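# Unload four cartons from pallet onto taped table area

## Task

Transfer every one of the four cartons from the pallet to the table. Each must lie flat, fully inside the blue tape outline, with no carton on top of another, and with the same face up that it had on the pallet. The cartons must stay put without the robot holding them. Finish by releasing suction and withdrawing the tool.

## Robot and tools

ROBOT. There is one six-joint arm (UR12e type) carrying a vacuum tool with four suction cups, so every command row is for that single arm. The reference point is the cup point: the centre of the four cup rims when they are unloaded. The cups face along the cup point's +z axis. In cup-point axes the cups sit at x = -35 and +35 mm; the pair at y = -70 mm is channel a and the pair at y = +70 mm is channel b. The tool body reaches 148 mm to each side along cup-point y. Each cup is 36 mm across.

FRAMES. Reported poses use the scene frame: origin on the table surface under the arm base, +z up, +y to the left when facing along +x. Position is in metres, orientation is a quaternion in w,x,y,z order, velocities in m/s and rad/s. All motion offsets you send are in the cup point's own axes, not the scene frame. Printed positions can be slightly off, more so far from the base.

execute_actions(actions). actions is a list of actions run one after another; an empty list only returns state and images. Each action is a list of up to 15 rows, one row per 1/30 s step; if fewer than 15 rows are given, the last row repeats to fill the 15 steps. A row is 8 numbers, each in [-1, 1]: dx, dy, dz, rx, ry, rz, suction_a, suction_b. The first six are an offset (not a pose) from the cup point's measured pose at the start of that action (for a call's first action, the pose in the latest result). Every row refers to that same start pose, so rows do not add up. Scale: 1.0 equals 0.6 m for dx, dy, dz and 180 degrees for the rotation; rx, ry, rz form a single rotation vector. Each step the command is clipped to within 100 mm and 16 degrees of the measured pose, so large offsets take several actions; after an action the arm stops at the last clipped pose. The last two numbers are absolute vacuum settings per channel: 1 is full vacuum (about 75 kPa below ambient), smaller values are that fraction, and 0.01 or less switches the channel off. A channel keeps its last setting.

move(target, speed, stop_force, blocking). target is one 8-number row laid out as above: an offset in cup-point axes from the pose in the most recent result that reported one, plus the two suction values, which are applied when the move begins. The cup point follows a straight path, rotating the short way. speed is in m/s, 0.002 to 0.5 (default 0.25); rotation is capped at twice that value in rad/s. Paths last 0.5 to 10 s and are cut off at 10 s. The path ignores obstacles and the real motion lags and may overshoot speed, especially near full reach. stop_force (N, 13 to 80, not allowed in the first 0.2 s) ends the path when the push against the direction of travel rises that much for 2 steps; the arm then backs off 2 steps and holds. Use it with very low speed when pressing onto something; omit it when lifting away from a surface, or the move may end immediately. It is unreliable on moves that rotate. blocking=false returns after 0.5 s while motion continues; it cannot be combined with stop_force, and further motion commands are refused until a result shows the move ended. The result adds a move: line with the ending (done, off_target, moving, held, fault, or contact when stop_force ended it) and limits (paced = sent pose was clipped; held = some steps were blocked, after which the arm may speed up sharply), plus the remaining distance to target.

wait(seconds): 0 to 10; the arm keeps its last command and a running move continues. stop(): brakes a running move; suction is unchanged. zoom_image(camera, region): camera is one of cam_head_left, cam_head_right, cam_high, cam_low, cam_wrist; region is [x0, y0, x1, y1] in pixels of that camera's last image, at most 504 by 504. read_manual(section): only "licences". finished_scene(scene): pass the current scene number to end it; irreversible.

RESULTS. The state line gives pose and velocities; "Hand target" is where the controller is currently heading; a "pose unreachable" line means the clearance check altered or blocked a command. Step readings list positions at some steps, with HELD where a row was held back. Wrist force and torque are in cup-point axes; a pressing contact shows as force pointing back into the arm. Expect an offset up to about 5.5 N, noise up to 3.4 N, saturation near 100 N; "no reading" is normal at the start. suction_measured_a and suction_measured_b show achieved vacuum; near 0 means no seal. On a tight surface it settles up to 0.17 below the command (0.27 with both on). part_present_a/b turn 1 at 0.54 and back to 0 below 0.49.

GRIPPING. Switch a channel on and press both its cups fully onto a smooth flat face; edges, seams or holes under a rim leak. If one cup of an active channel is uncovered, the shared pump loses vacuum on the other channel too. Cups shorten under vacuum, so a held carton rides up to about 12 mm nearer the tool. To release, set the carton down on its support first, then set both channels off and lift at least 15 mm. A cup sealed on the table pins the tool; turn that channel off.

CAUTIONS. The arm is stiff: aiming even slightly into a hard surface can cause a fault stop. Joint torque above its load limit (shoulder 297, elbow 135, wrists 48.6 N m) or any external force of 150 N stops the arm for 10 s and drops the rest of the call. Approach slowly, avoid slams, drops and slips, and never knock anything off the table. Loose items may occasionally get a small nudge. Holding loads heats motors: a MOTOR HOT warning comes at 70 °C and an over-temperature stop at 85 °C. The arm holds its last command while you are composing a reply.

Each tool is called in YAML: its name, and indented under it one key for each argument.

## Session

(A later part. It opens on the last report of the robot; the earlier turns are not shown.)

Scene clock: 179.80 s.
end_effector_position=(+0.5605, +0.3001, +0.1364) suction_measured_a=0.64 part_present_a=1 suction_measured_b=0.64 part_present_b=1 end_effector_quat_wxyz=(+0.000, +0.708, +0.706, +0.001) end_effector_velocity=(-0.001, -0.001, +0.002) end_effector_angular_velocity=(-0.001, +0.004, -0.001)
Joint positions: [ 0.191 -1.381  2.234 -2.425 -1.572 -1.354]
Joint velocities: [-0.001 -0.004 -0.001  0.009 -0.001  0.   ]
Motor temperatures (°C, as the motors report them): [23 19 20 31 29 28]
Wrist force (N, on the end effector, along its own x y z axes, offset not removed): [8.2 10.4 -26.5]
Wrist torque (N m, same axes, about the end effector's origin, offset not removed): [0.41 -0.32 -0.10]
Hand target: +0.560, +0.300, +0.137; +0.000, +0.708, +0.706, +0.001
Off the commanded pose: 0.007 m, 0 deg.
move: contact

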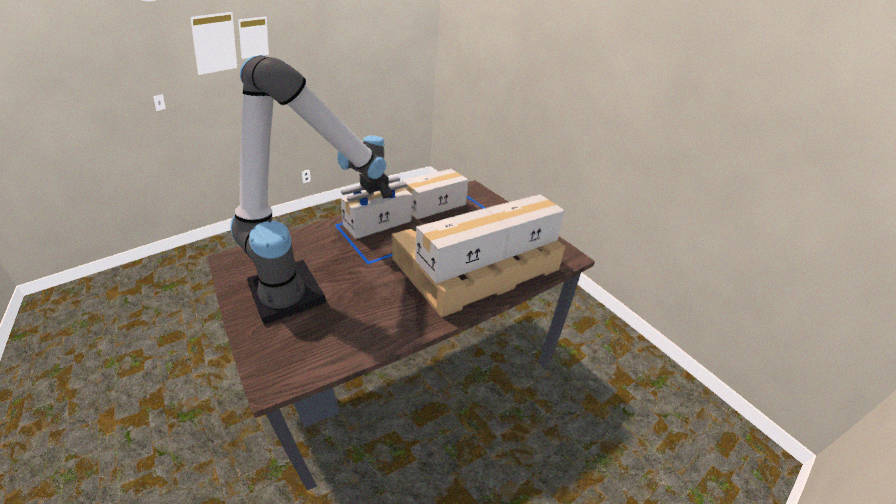

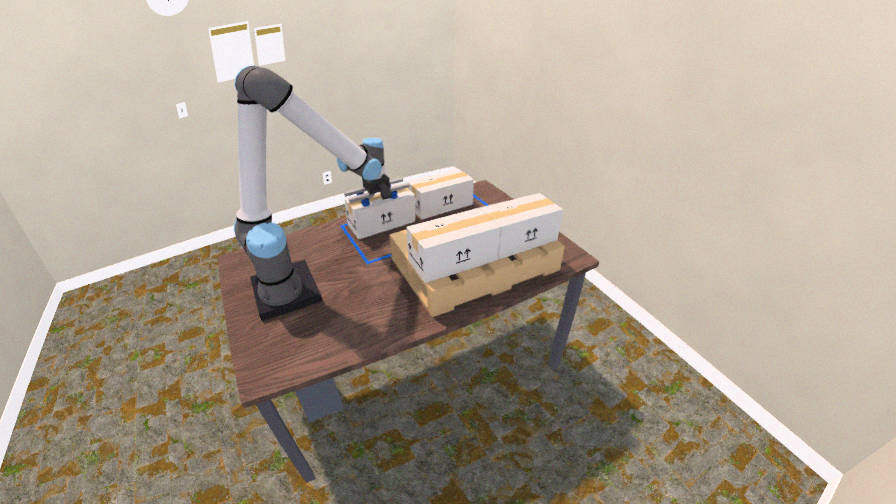

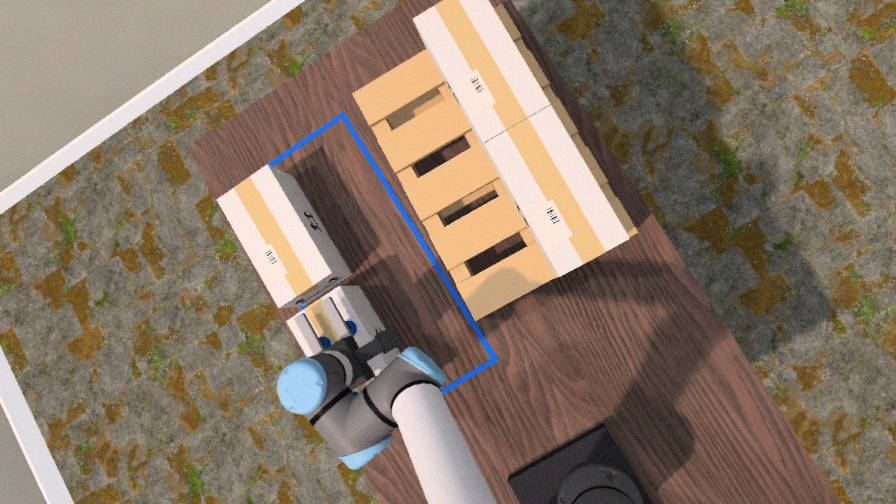

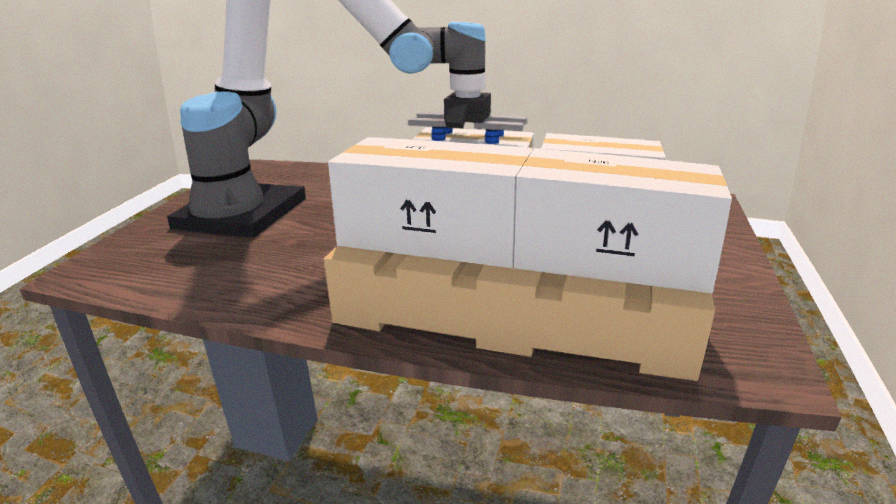

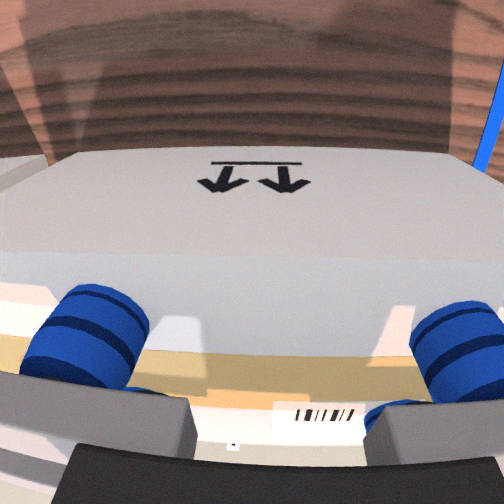

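execute_actions:
  actions:
    - [[0,0,0,0,0,0,0,0],[0,0,0,0,0,0,0,0],[0,0,0,0,0,0,0,0],[0,0,0,0,0,0,0,0],[0,0,0,0,0,0,0,0],[0,0,0,0,0,0,0,0],[0,0,0,0,0,0,0,0],[0,0,0,0,0,0,0,0],[0,0,-0.01,0,0,0,0,0],[0,0,-0.02,0,0,0,0,0],[0,0,-0.03,0,0,0,0,0],[0,0,-0.04,0,0,0,0,0]]

move:
  target: [-0.35,0.04,-0.26,0,0,0,0,0]
  speed: 0.45

move:
  target: [-0.602,0.063,0.02,0,0,0.025,0,0]
  speed: 0.45

Scene clock: 190.83 s.
end_effector_position=(+0.5603, +0.3001, +0.1507) suction_measured_a=0.01 part_present_a=0 suction_measured_b=0.01 part_present_b=0 end_effector_quat_wxyz=(+0.000, +0.708, +0.706, +0.001) end_effector_velocity=(+0.000, -0.000, +0.073) end_effector_angular_velocity=(+0.001, -0.002, -0.000)
Joint positions: [ 0.191 -1.403  2.225 -2.393 -1.572 -1.354]
Joint velocities: [-0.    -0.109 -0.048  0.155  0.     0.   ]
Motor temperatures (°C, as the motors report them): [23 19 20 31 29 28]
Wrist force (N, on the end effector, along its own x y z axes, offset not removed): [0.1 -2.4 -0.3]
Wrist torque (N m, same axes, about the end effector's origin, offset not removed): [-0.34 -0.14 0.00]
Hand target: +0.560, +0.300, +0.160; +0.001, +0.708, +0.706, +0.001
Off the commanded pose: 0.010 m, 0 deg.
Step readings (end_effector_position):
0: (+0.5604, +0.3001, +0.1369)
1: (+0.5604, +0.3001, +0.1369)
2: (+0.5606, +0.3001, +0.1370)
4: (+0.5608, +0.3002, +0.1371)
8: (+0.5607, +0.3002, +0.1368)
15: end_effector_position above

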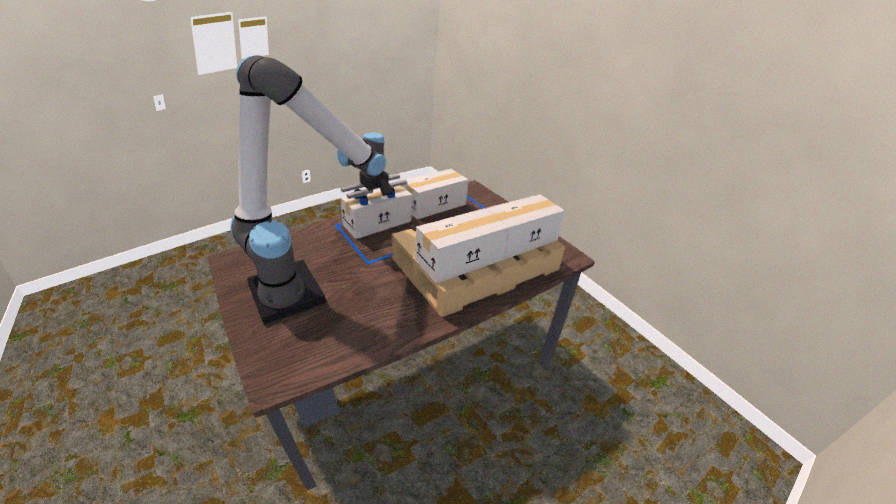

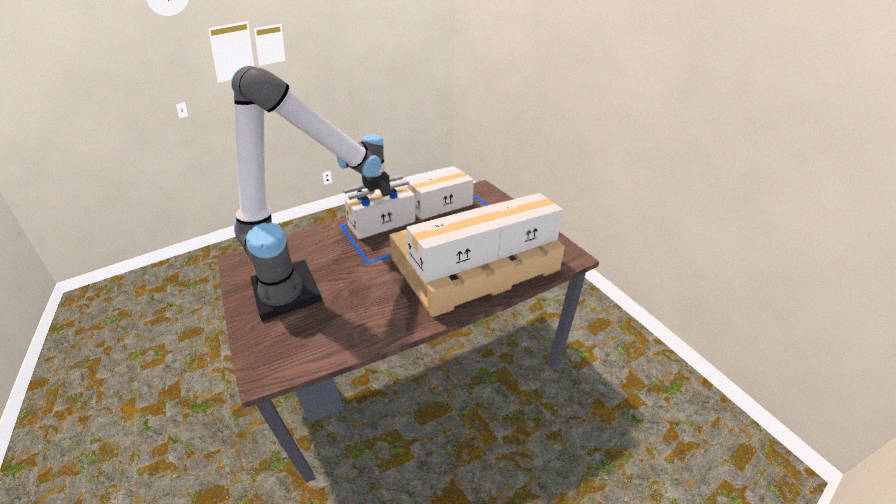

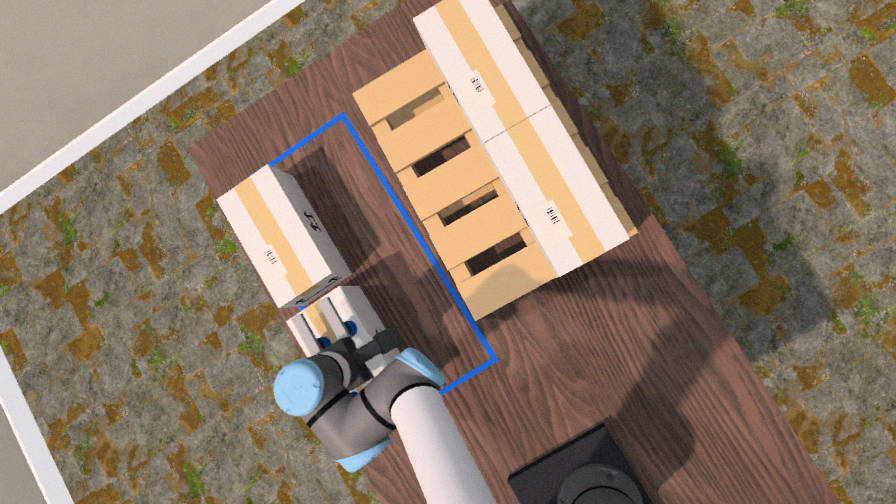

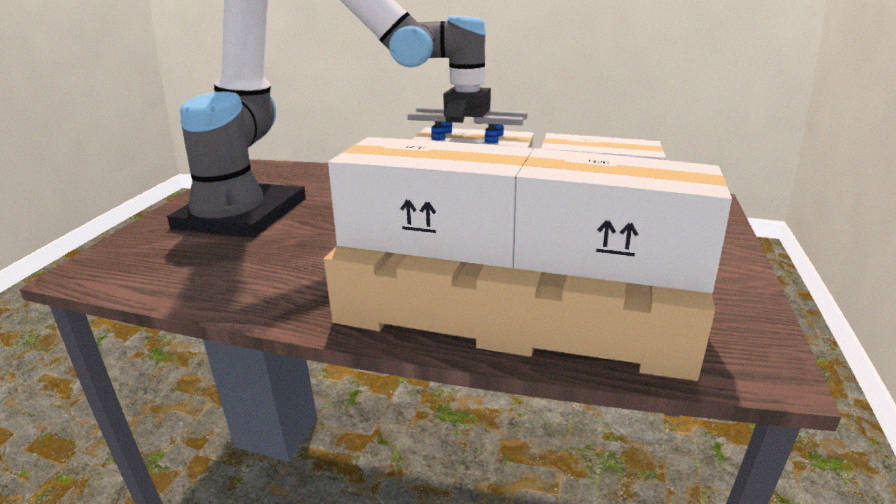

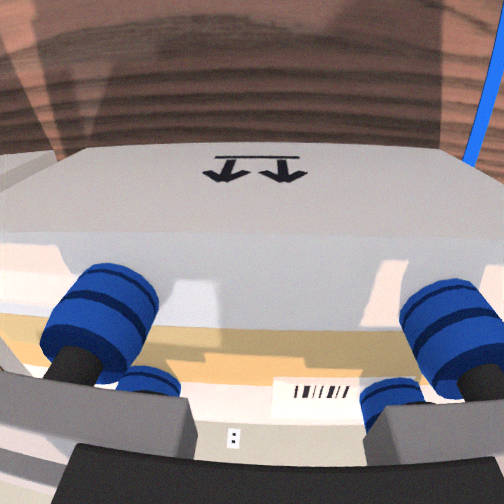

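Scene clock: 192.23 s.
end_effector_position=(+0.5838, +0.0905, +0.3064) suction_measured_a=0.01 part_present_a=0 suction_measured_b=0.01 part_present_b=0 end_effector_quat_wxyz=(+0.001, +0.708, +0.706, +0.000) end_effector_velocity=(+0.000, -0.003, +0.002) end_effector_angular_velocity=(-0.000, -0.000, +0.000)
Joint positions: [-0.168 -1.669  2.158 -2.061 -1.572 -1.713]
Joint velocities: [-0.004 -0.002 -0.002  0.005 -0.    -0.005]
Motor temperatures (°C, as the motors report them): [23 19 20 31 29 28]
Wrist force (N, on the end effector, along its own x y z axes, offset not removed): [-0.1 -4.1 -2.0]
Wrist torque (N m, same axes, about the end effector's origin, offset not removed): [-0.59 -0.09 0.15]
Hand target: +0.584, +0.090, +0.307; +0.001, +0.708, +0.706, +0.000
Off the commanded pose: 0.001 m, 0 deg.
move: done

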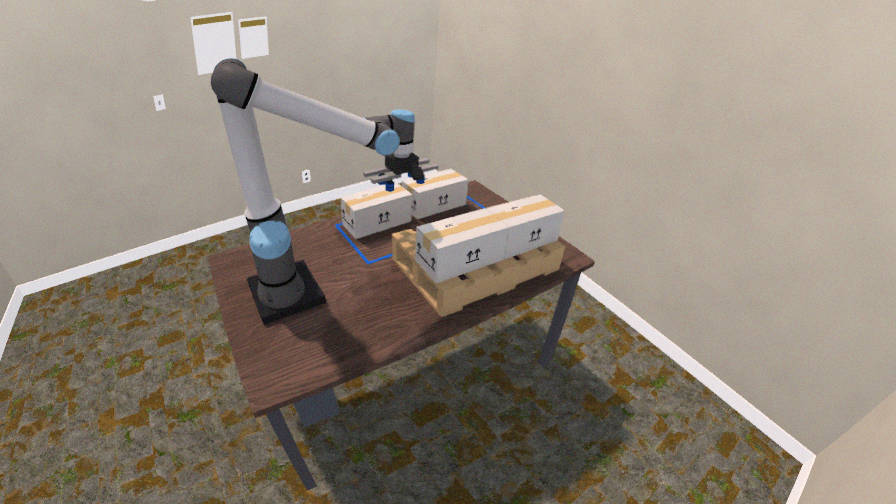

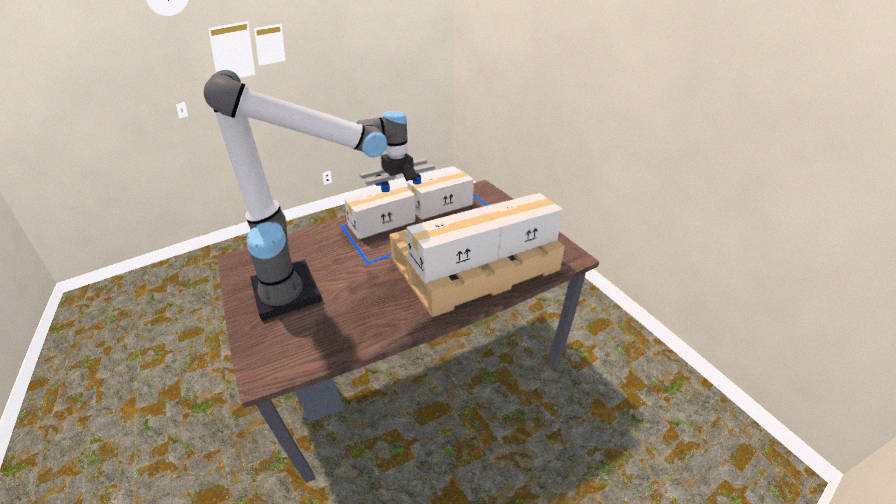

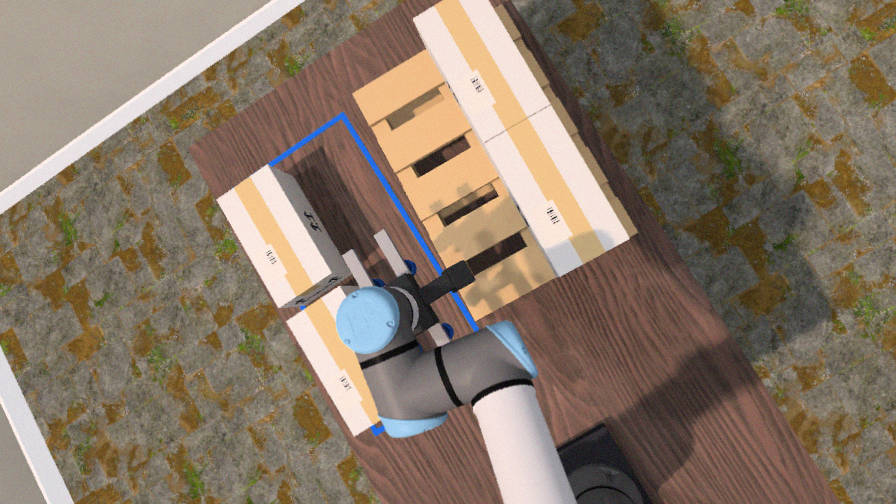

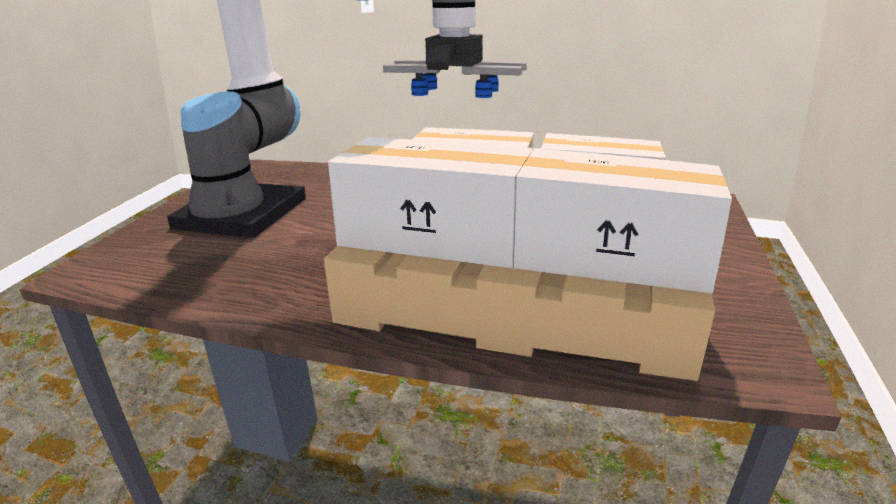

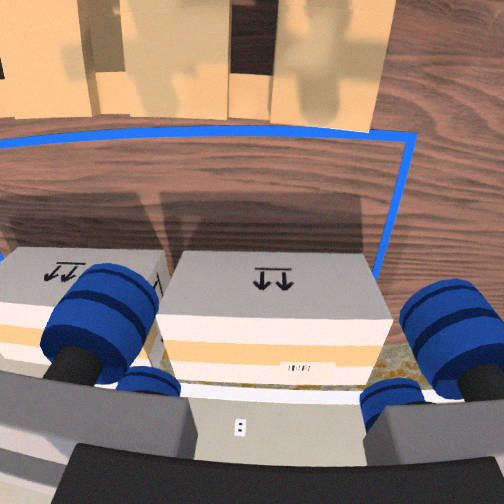

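Scene clock: 193.87 s.
end_effector_position=(+0.6209, -0.2702, +0.2946) suction_measured_a=0.01 part_present_a=0 suction_measured_b=0.01 part_present_b=0 end_effector_quat_wxyz=(+0.001, +0.735, +0.678, +0.000) end_effector_velocity=(+0.001, -0.003, +0.001) end_effector_angular_velocity=(-0.001, -0.001, +0.000)
Joint positions: [-0.694 -1.511  2.026 -2.088 -1.571 -2.16 ]
Joint velocities: [-0.002  0.002 -0.004 -0.     0.    -0.002]
Motor temperatures (°C, as the motors report them): [23 19 20 31 29 28]
Wrist force (N, on the end effector, along its own x y z axes, offset not removed): [0.4 -2.7 -2.0]
Wrist torque (N m, same axes, about the end effector's origin, offset not removed): [-0.42 -0.15 0.10]
Hand target: +0.621, -0.271, +0.295; +0.001, +0.735, +0.678, +0.000
Off the commanded pose: 0.001 m, 0 deg.
move: done

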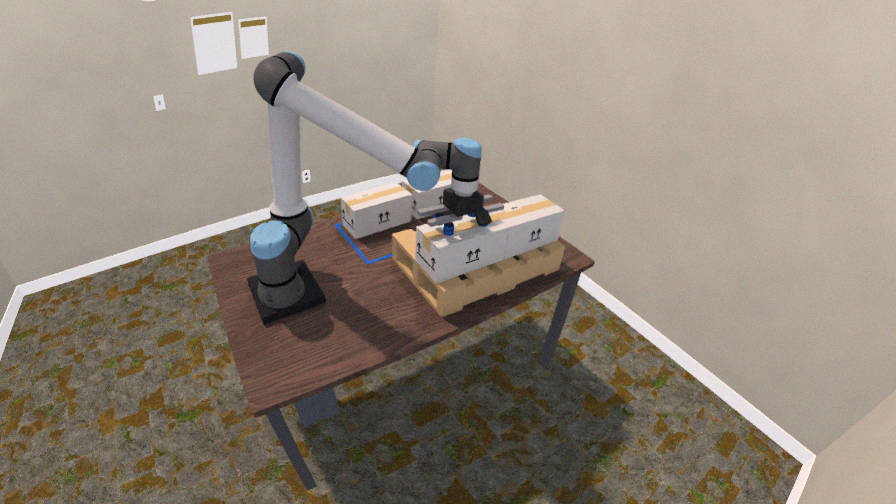

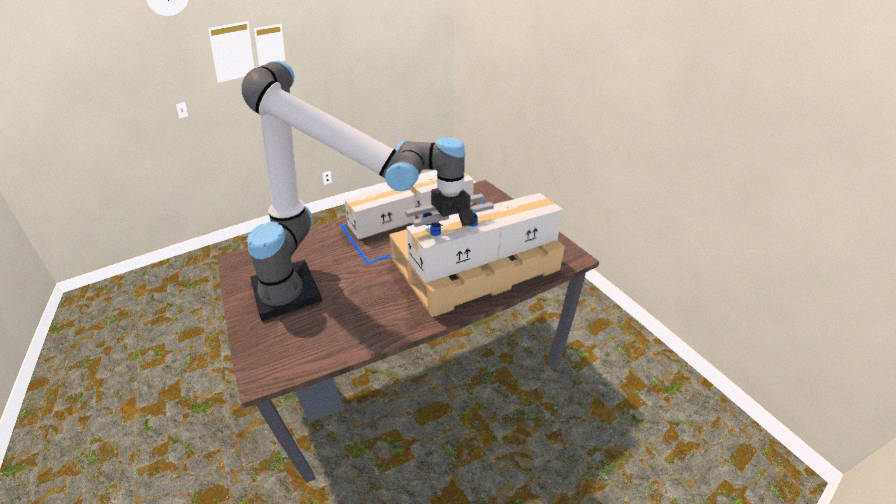

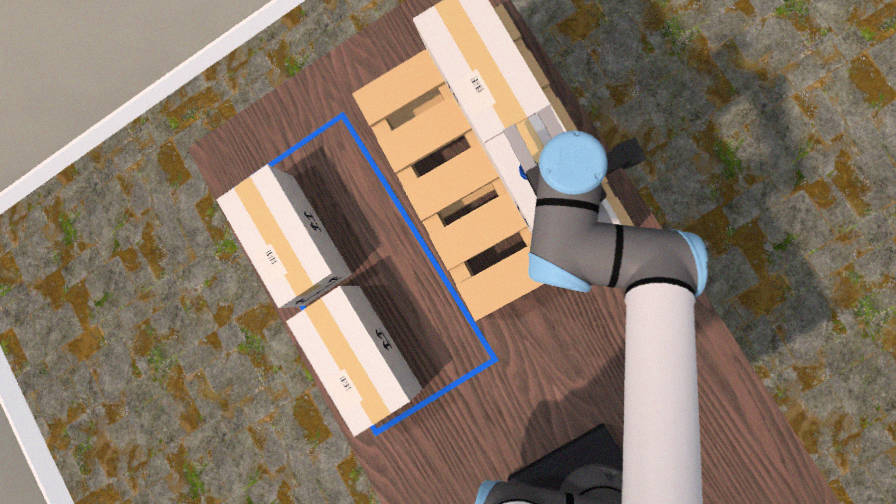

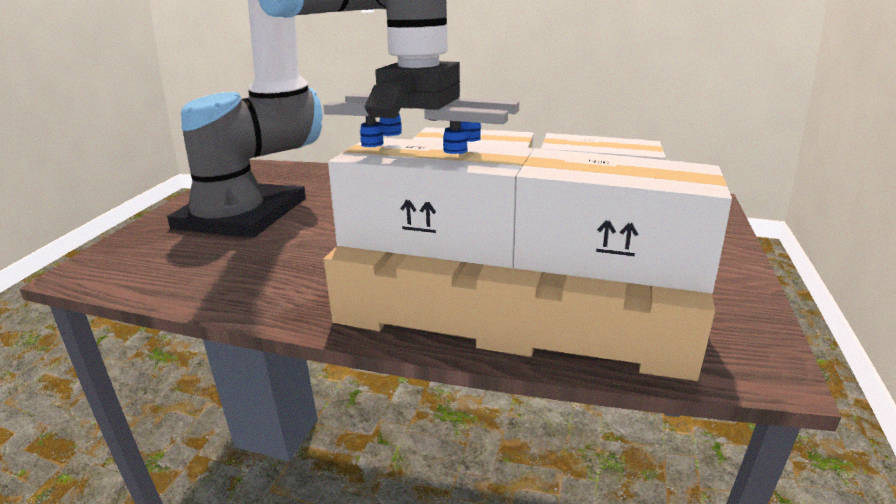

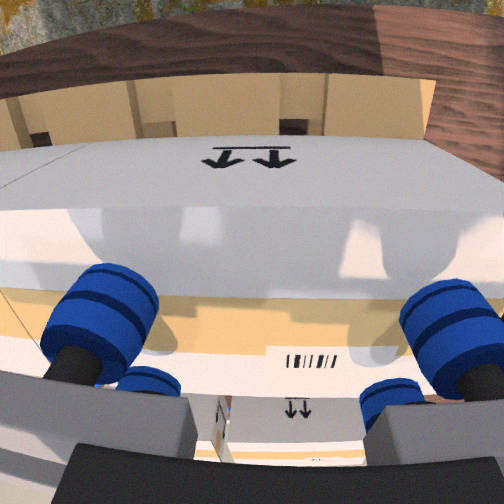

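move:
  target: [0,0.008,0.054,0,0,0,1,1]
  speed: 0.05
  stop_force: 20

wait:
  seconds: 0.4

Scene clock: 204.50 s.
end_effector_position=(+0.6256, -0.2706, +0.2624) suction_measured_a=0.45 part_present_a=0 suction_measured_b=0.45 part_present_b=0 end_effector_quat_wxyz=(+0.001, +0.735, +0.678, +0.000) end_effector_velocity=(-0.000, +0.001, -0.003) end_effector_angular_velocity=(+0.001, +0.001, +0.001)
Joint positions: [-0.69  -1.473  2.051 -2.15  -1.571 -2.156]
Joint velocities: [ 0.001  0.003  0.003 -0.004 -0.     0.   ]
Motor temperatures (°C, as the motors report them): [23 19 20 31 29 28]
Wrist force (N, on the end effector, along its own x y z axes, offset not removed): [2.7 -3.1 14.9]
Wrist torque (N m, same axes, about the end effector's origin, offset not removed): [-0.55 -0.43 0.06]
Hand target: +0.626, -0.271, +0.262; +0.001, +0.735, +0.678, +0.000
Off the commanded pose: 0.000 m, 0 deg.
move: done

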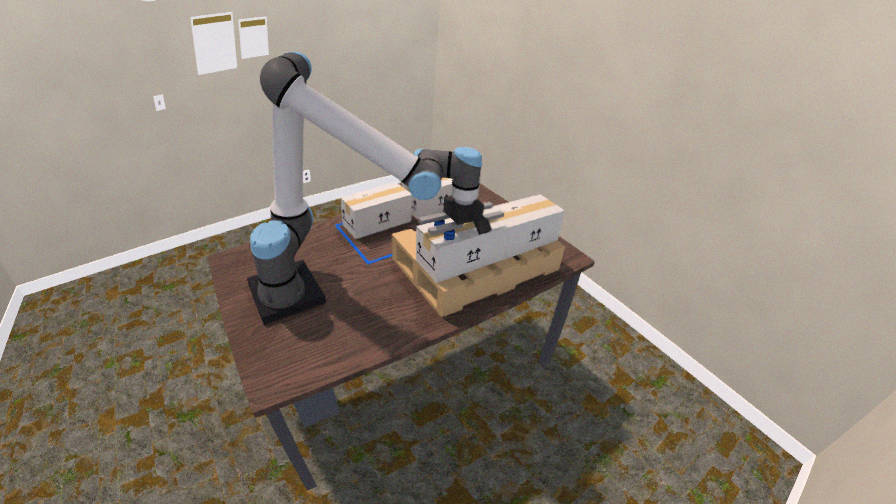

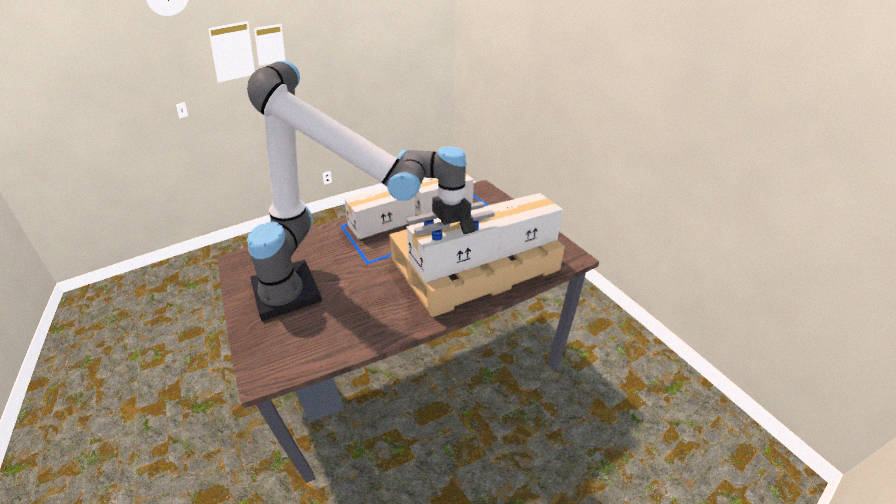

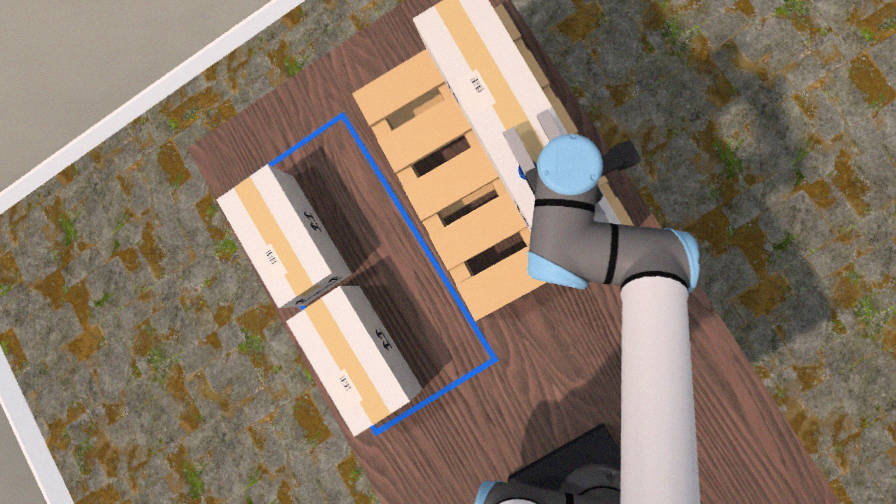

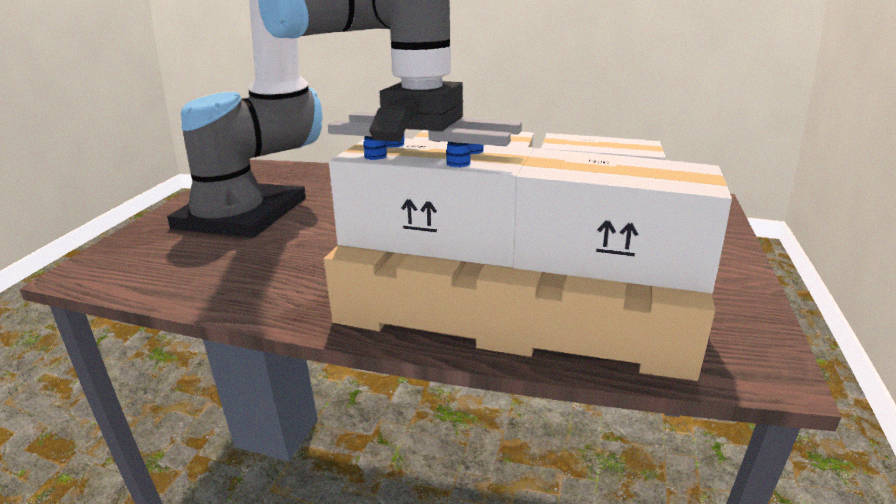

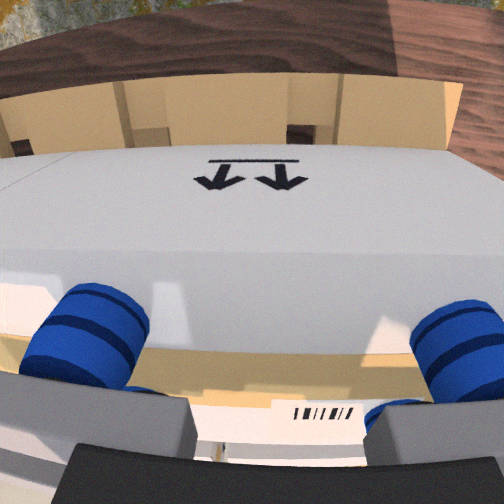

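Scene clock: 204.90 s.
end_effector_position=(+0.6257, -0.2706, +0.2622) suction_measured_a=0.61 part_present_a=1 suction_measured_b=0.61 part_present_b=1 end_effector_quat_wxyz=(+0.001, +0.735, +0.678, +0.000) end_effector_velocity=(-0.000, +0.000, -0.000) end_effector_angular_velocity=(+0.001, -0.001, -0.000)
Joint positions: [-0.69  -1.473  2.051 -2.151 -1.571 -2.156]
Joint velocities: [-0.    -0.     0.    -0.     0.001 -0.   ]
Motor temperatures (°C, as the motors report them): [23 19 20 31 29 28]
Wrist force (N, on the end effector, along its own x y z axes, offset not removed): [1.5 0.3 13.5]
Wrist torque (N m, same axes, about the end effector's origin, offset not removed): [-0.15 -0.33 0.12]
Hand target: +0.626, -0.271, +0.262; +0.001, +0.735, +0.678, +0.000
Off the commanded pose: 0.000 m, 0 deg.
wait: 0.40 s; at rest by 0.17 s

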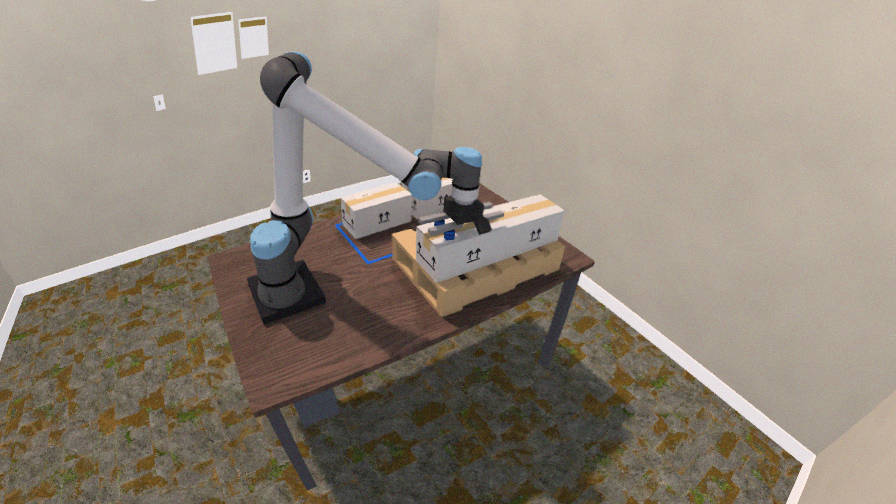

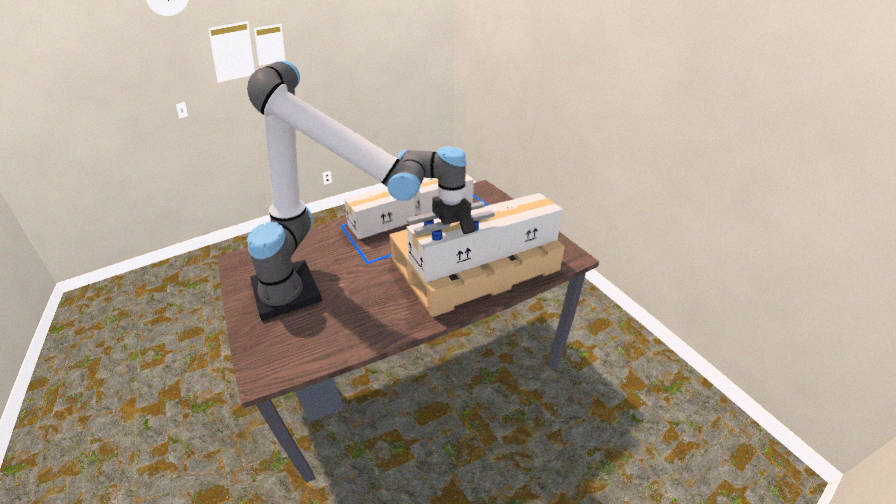

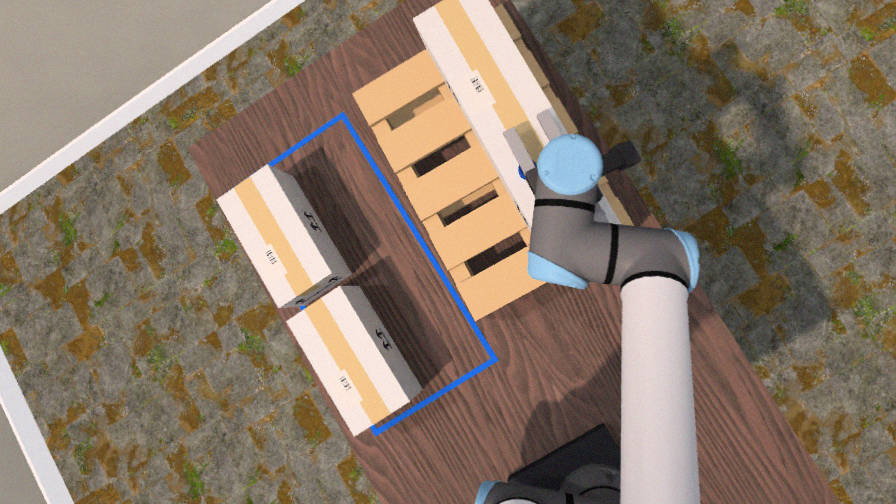

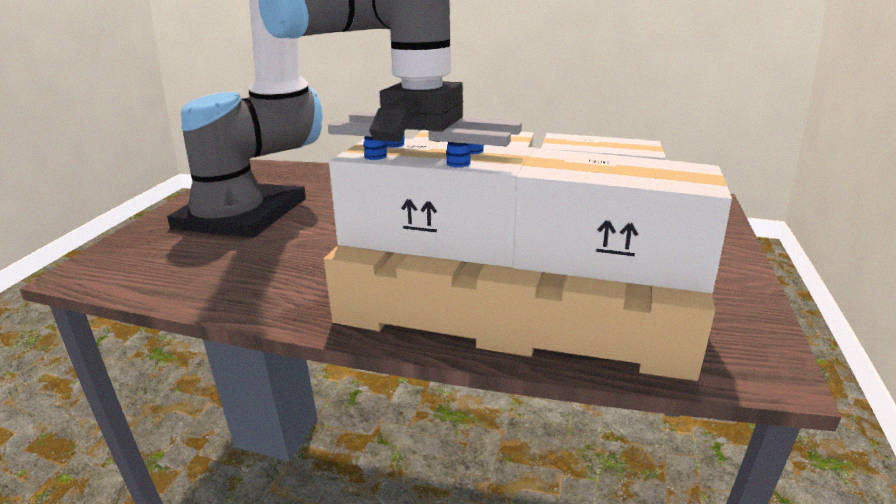

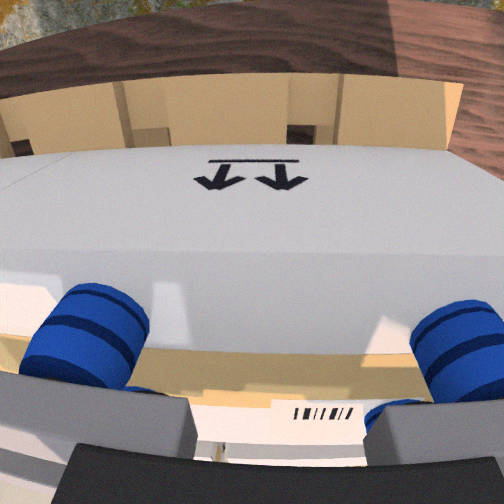

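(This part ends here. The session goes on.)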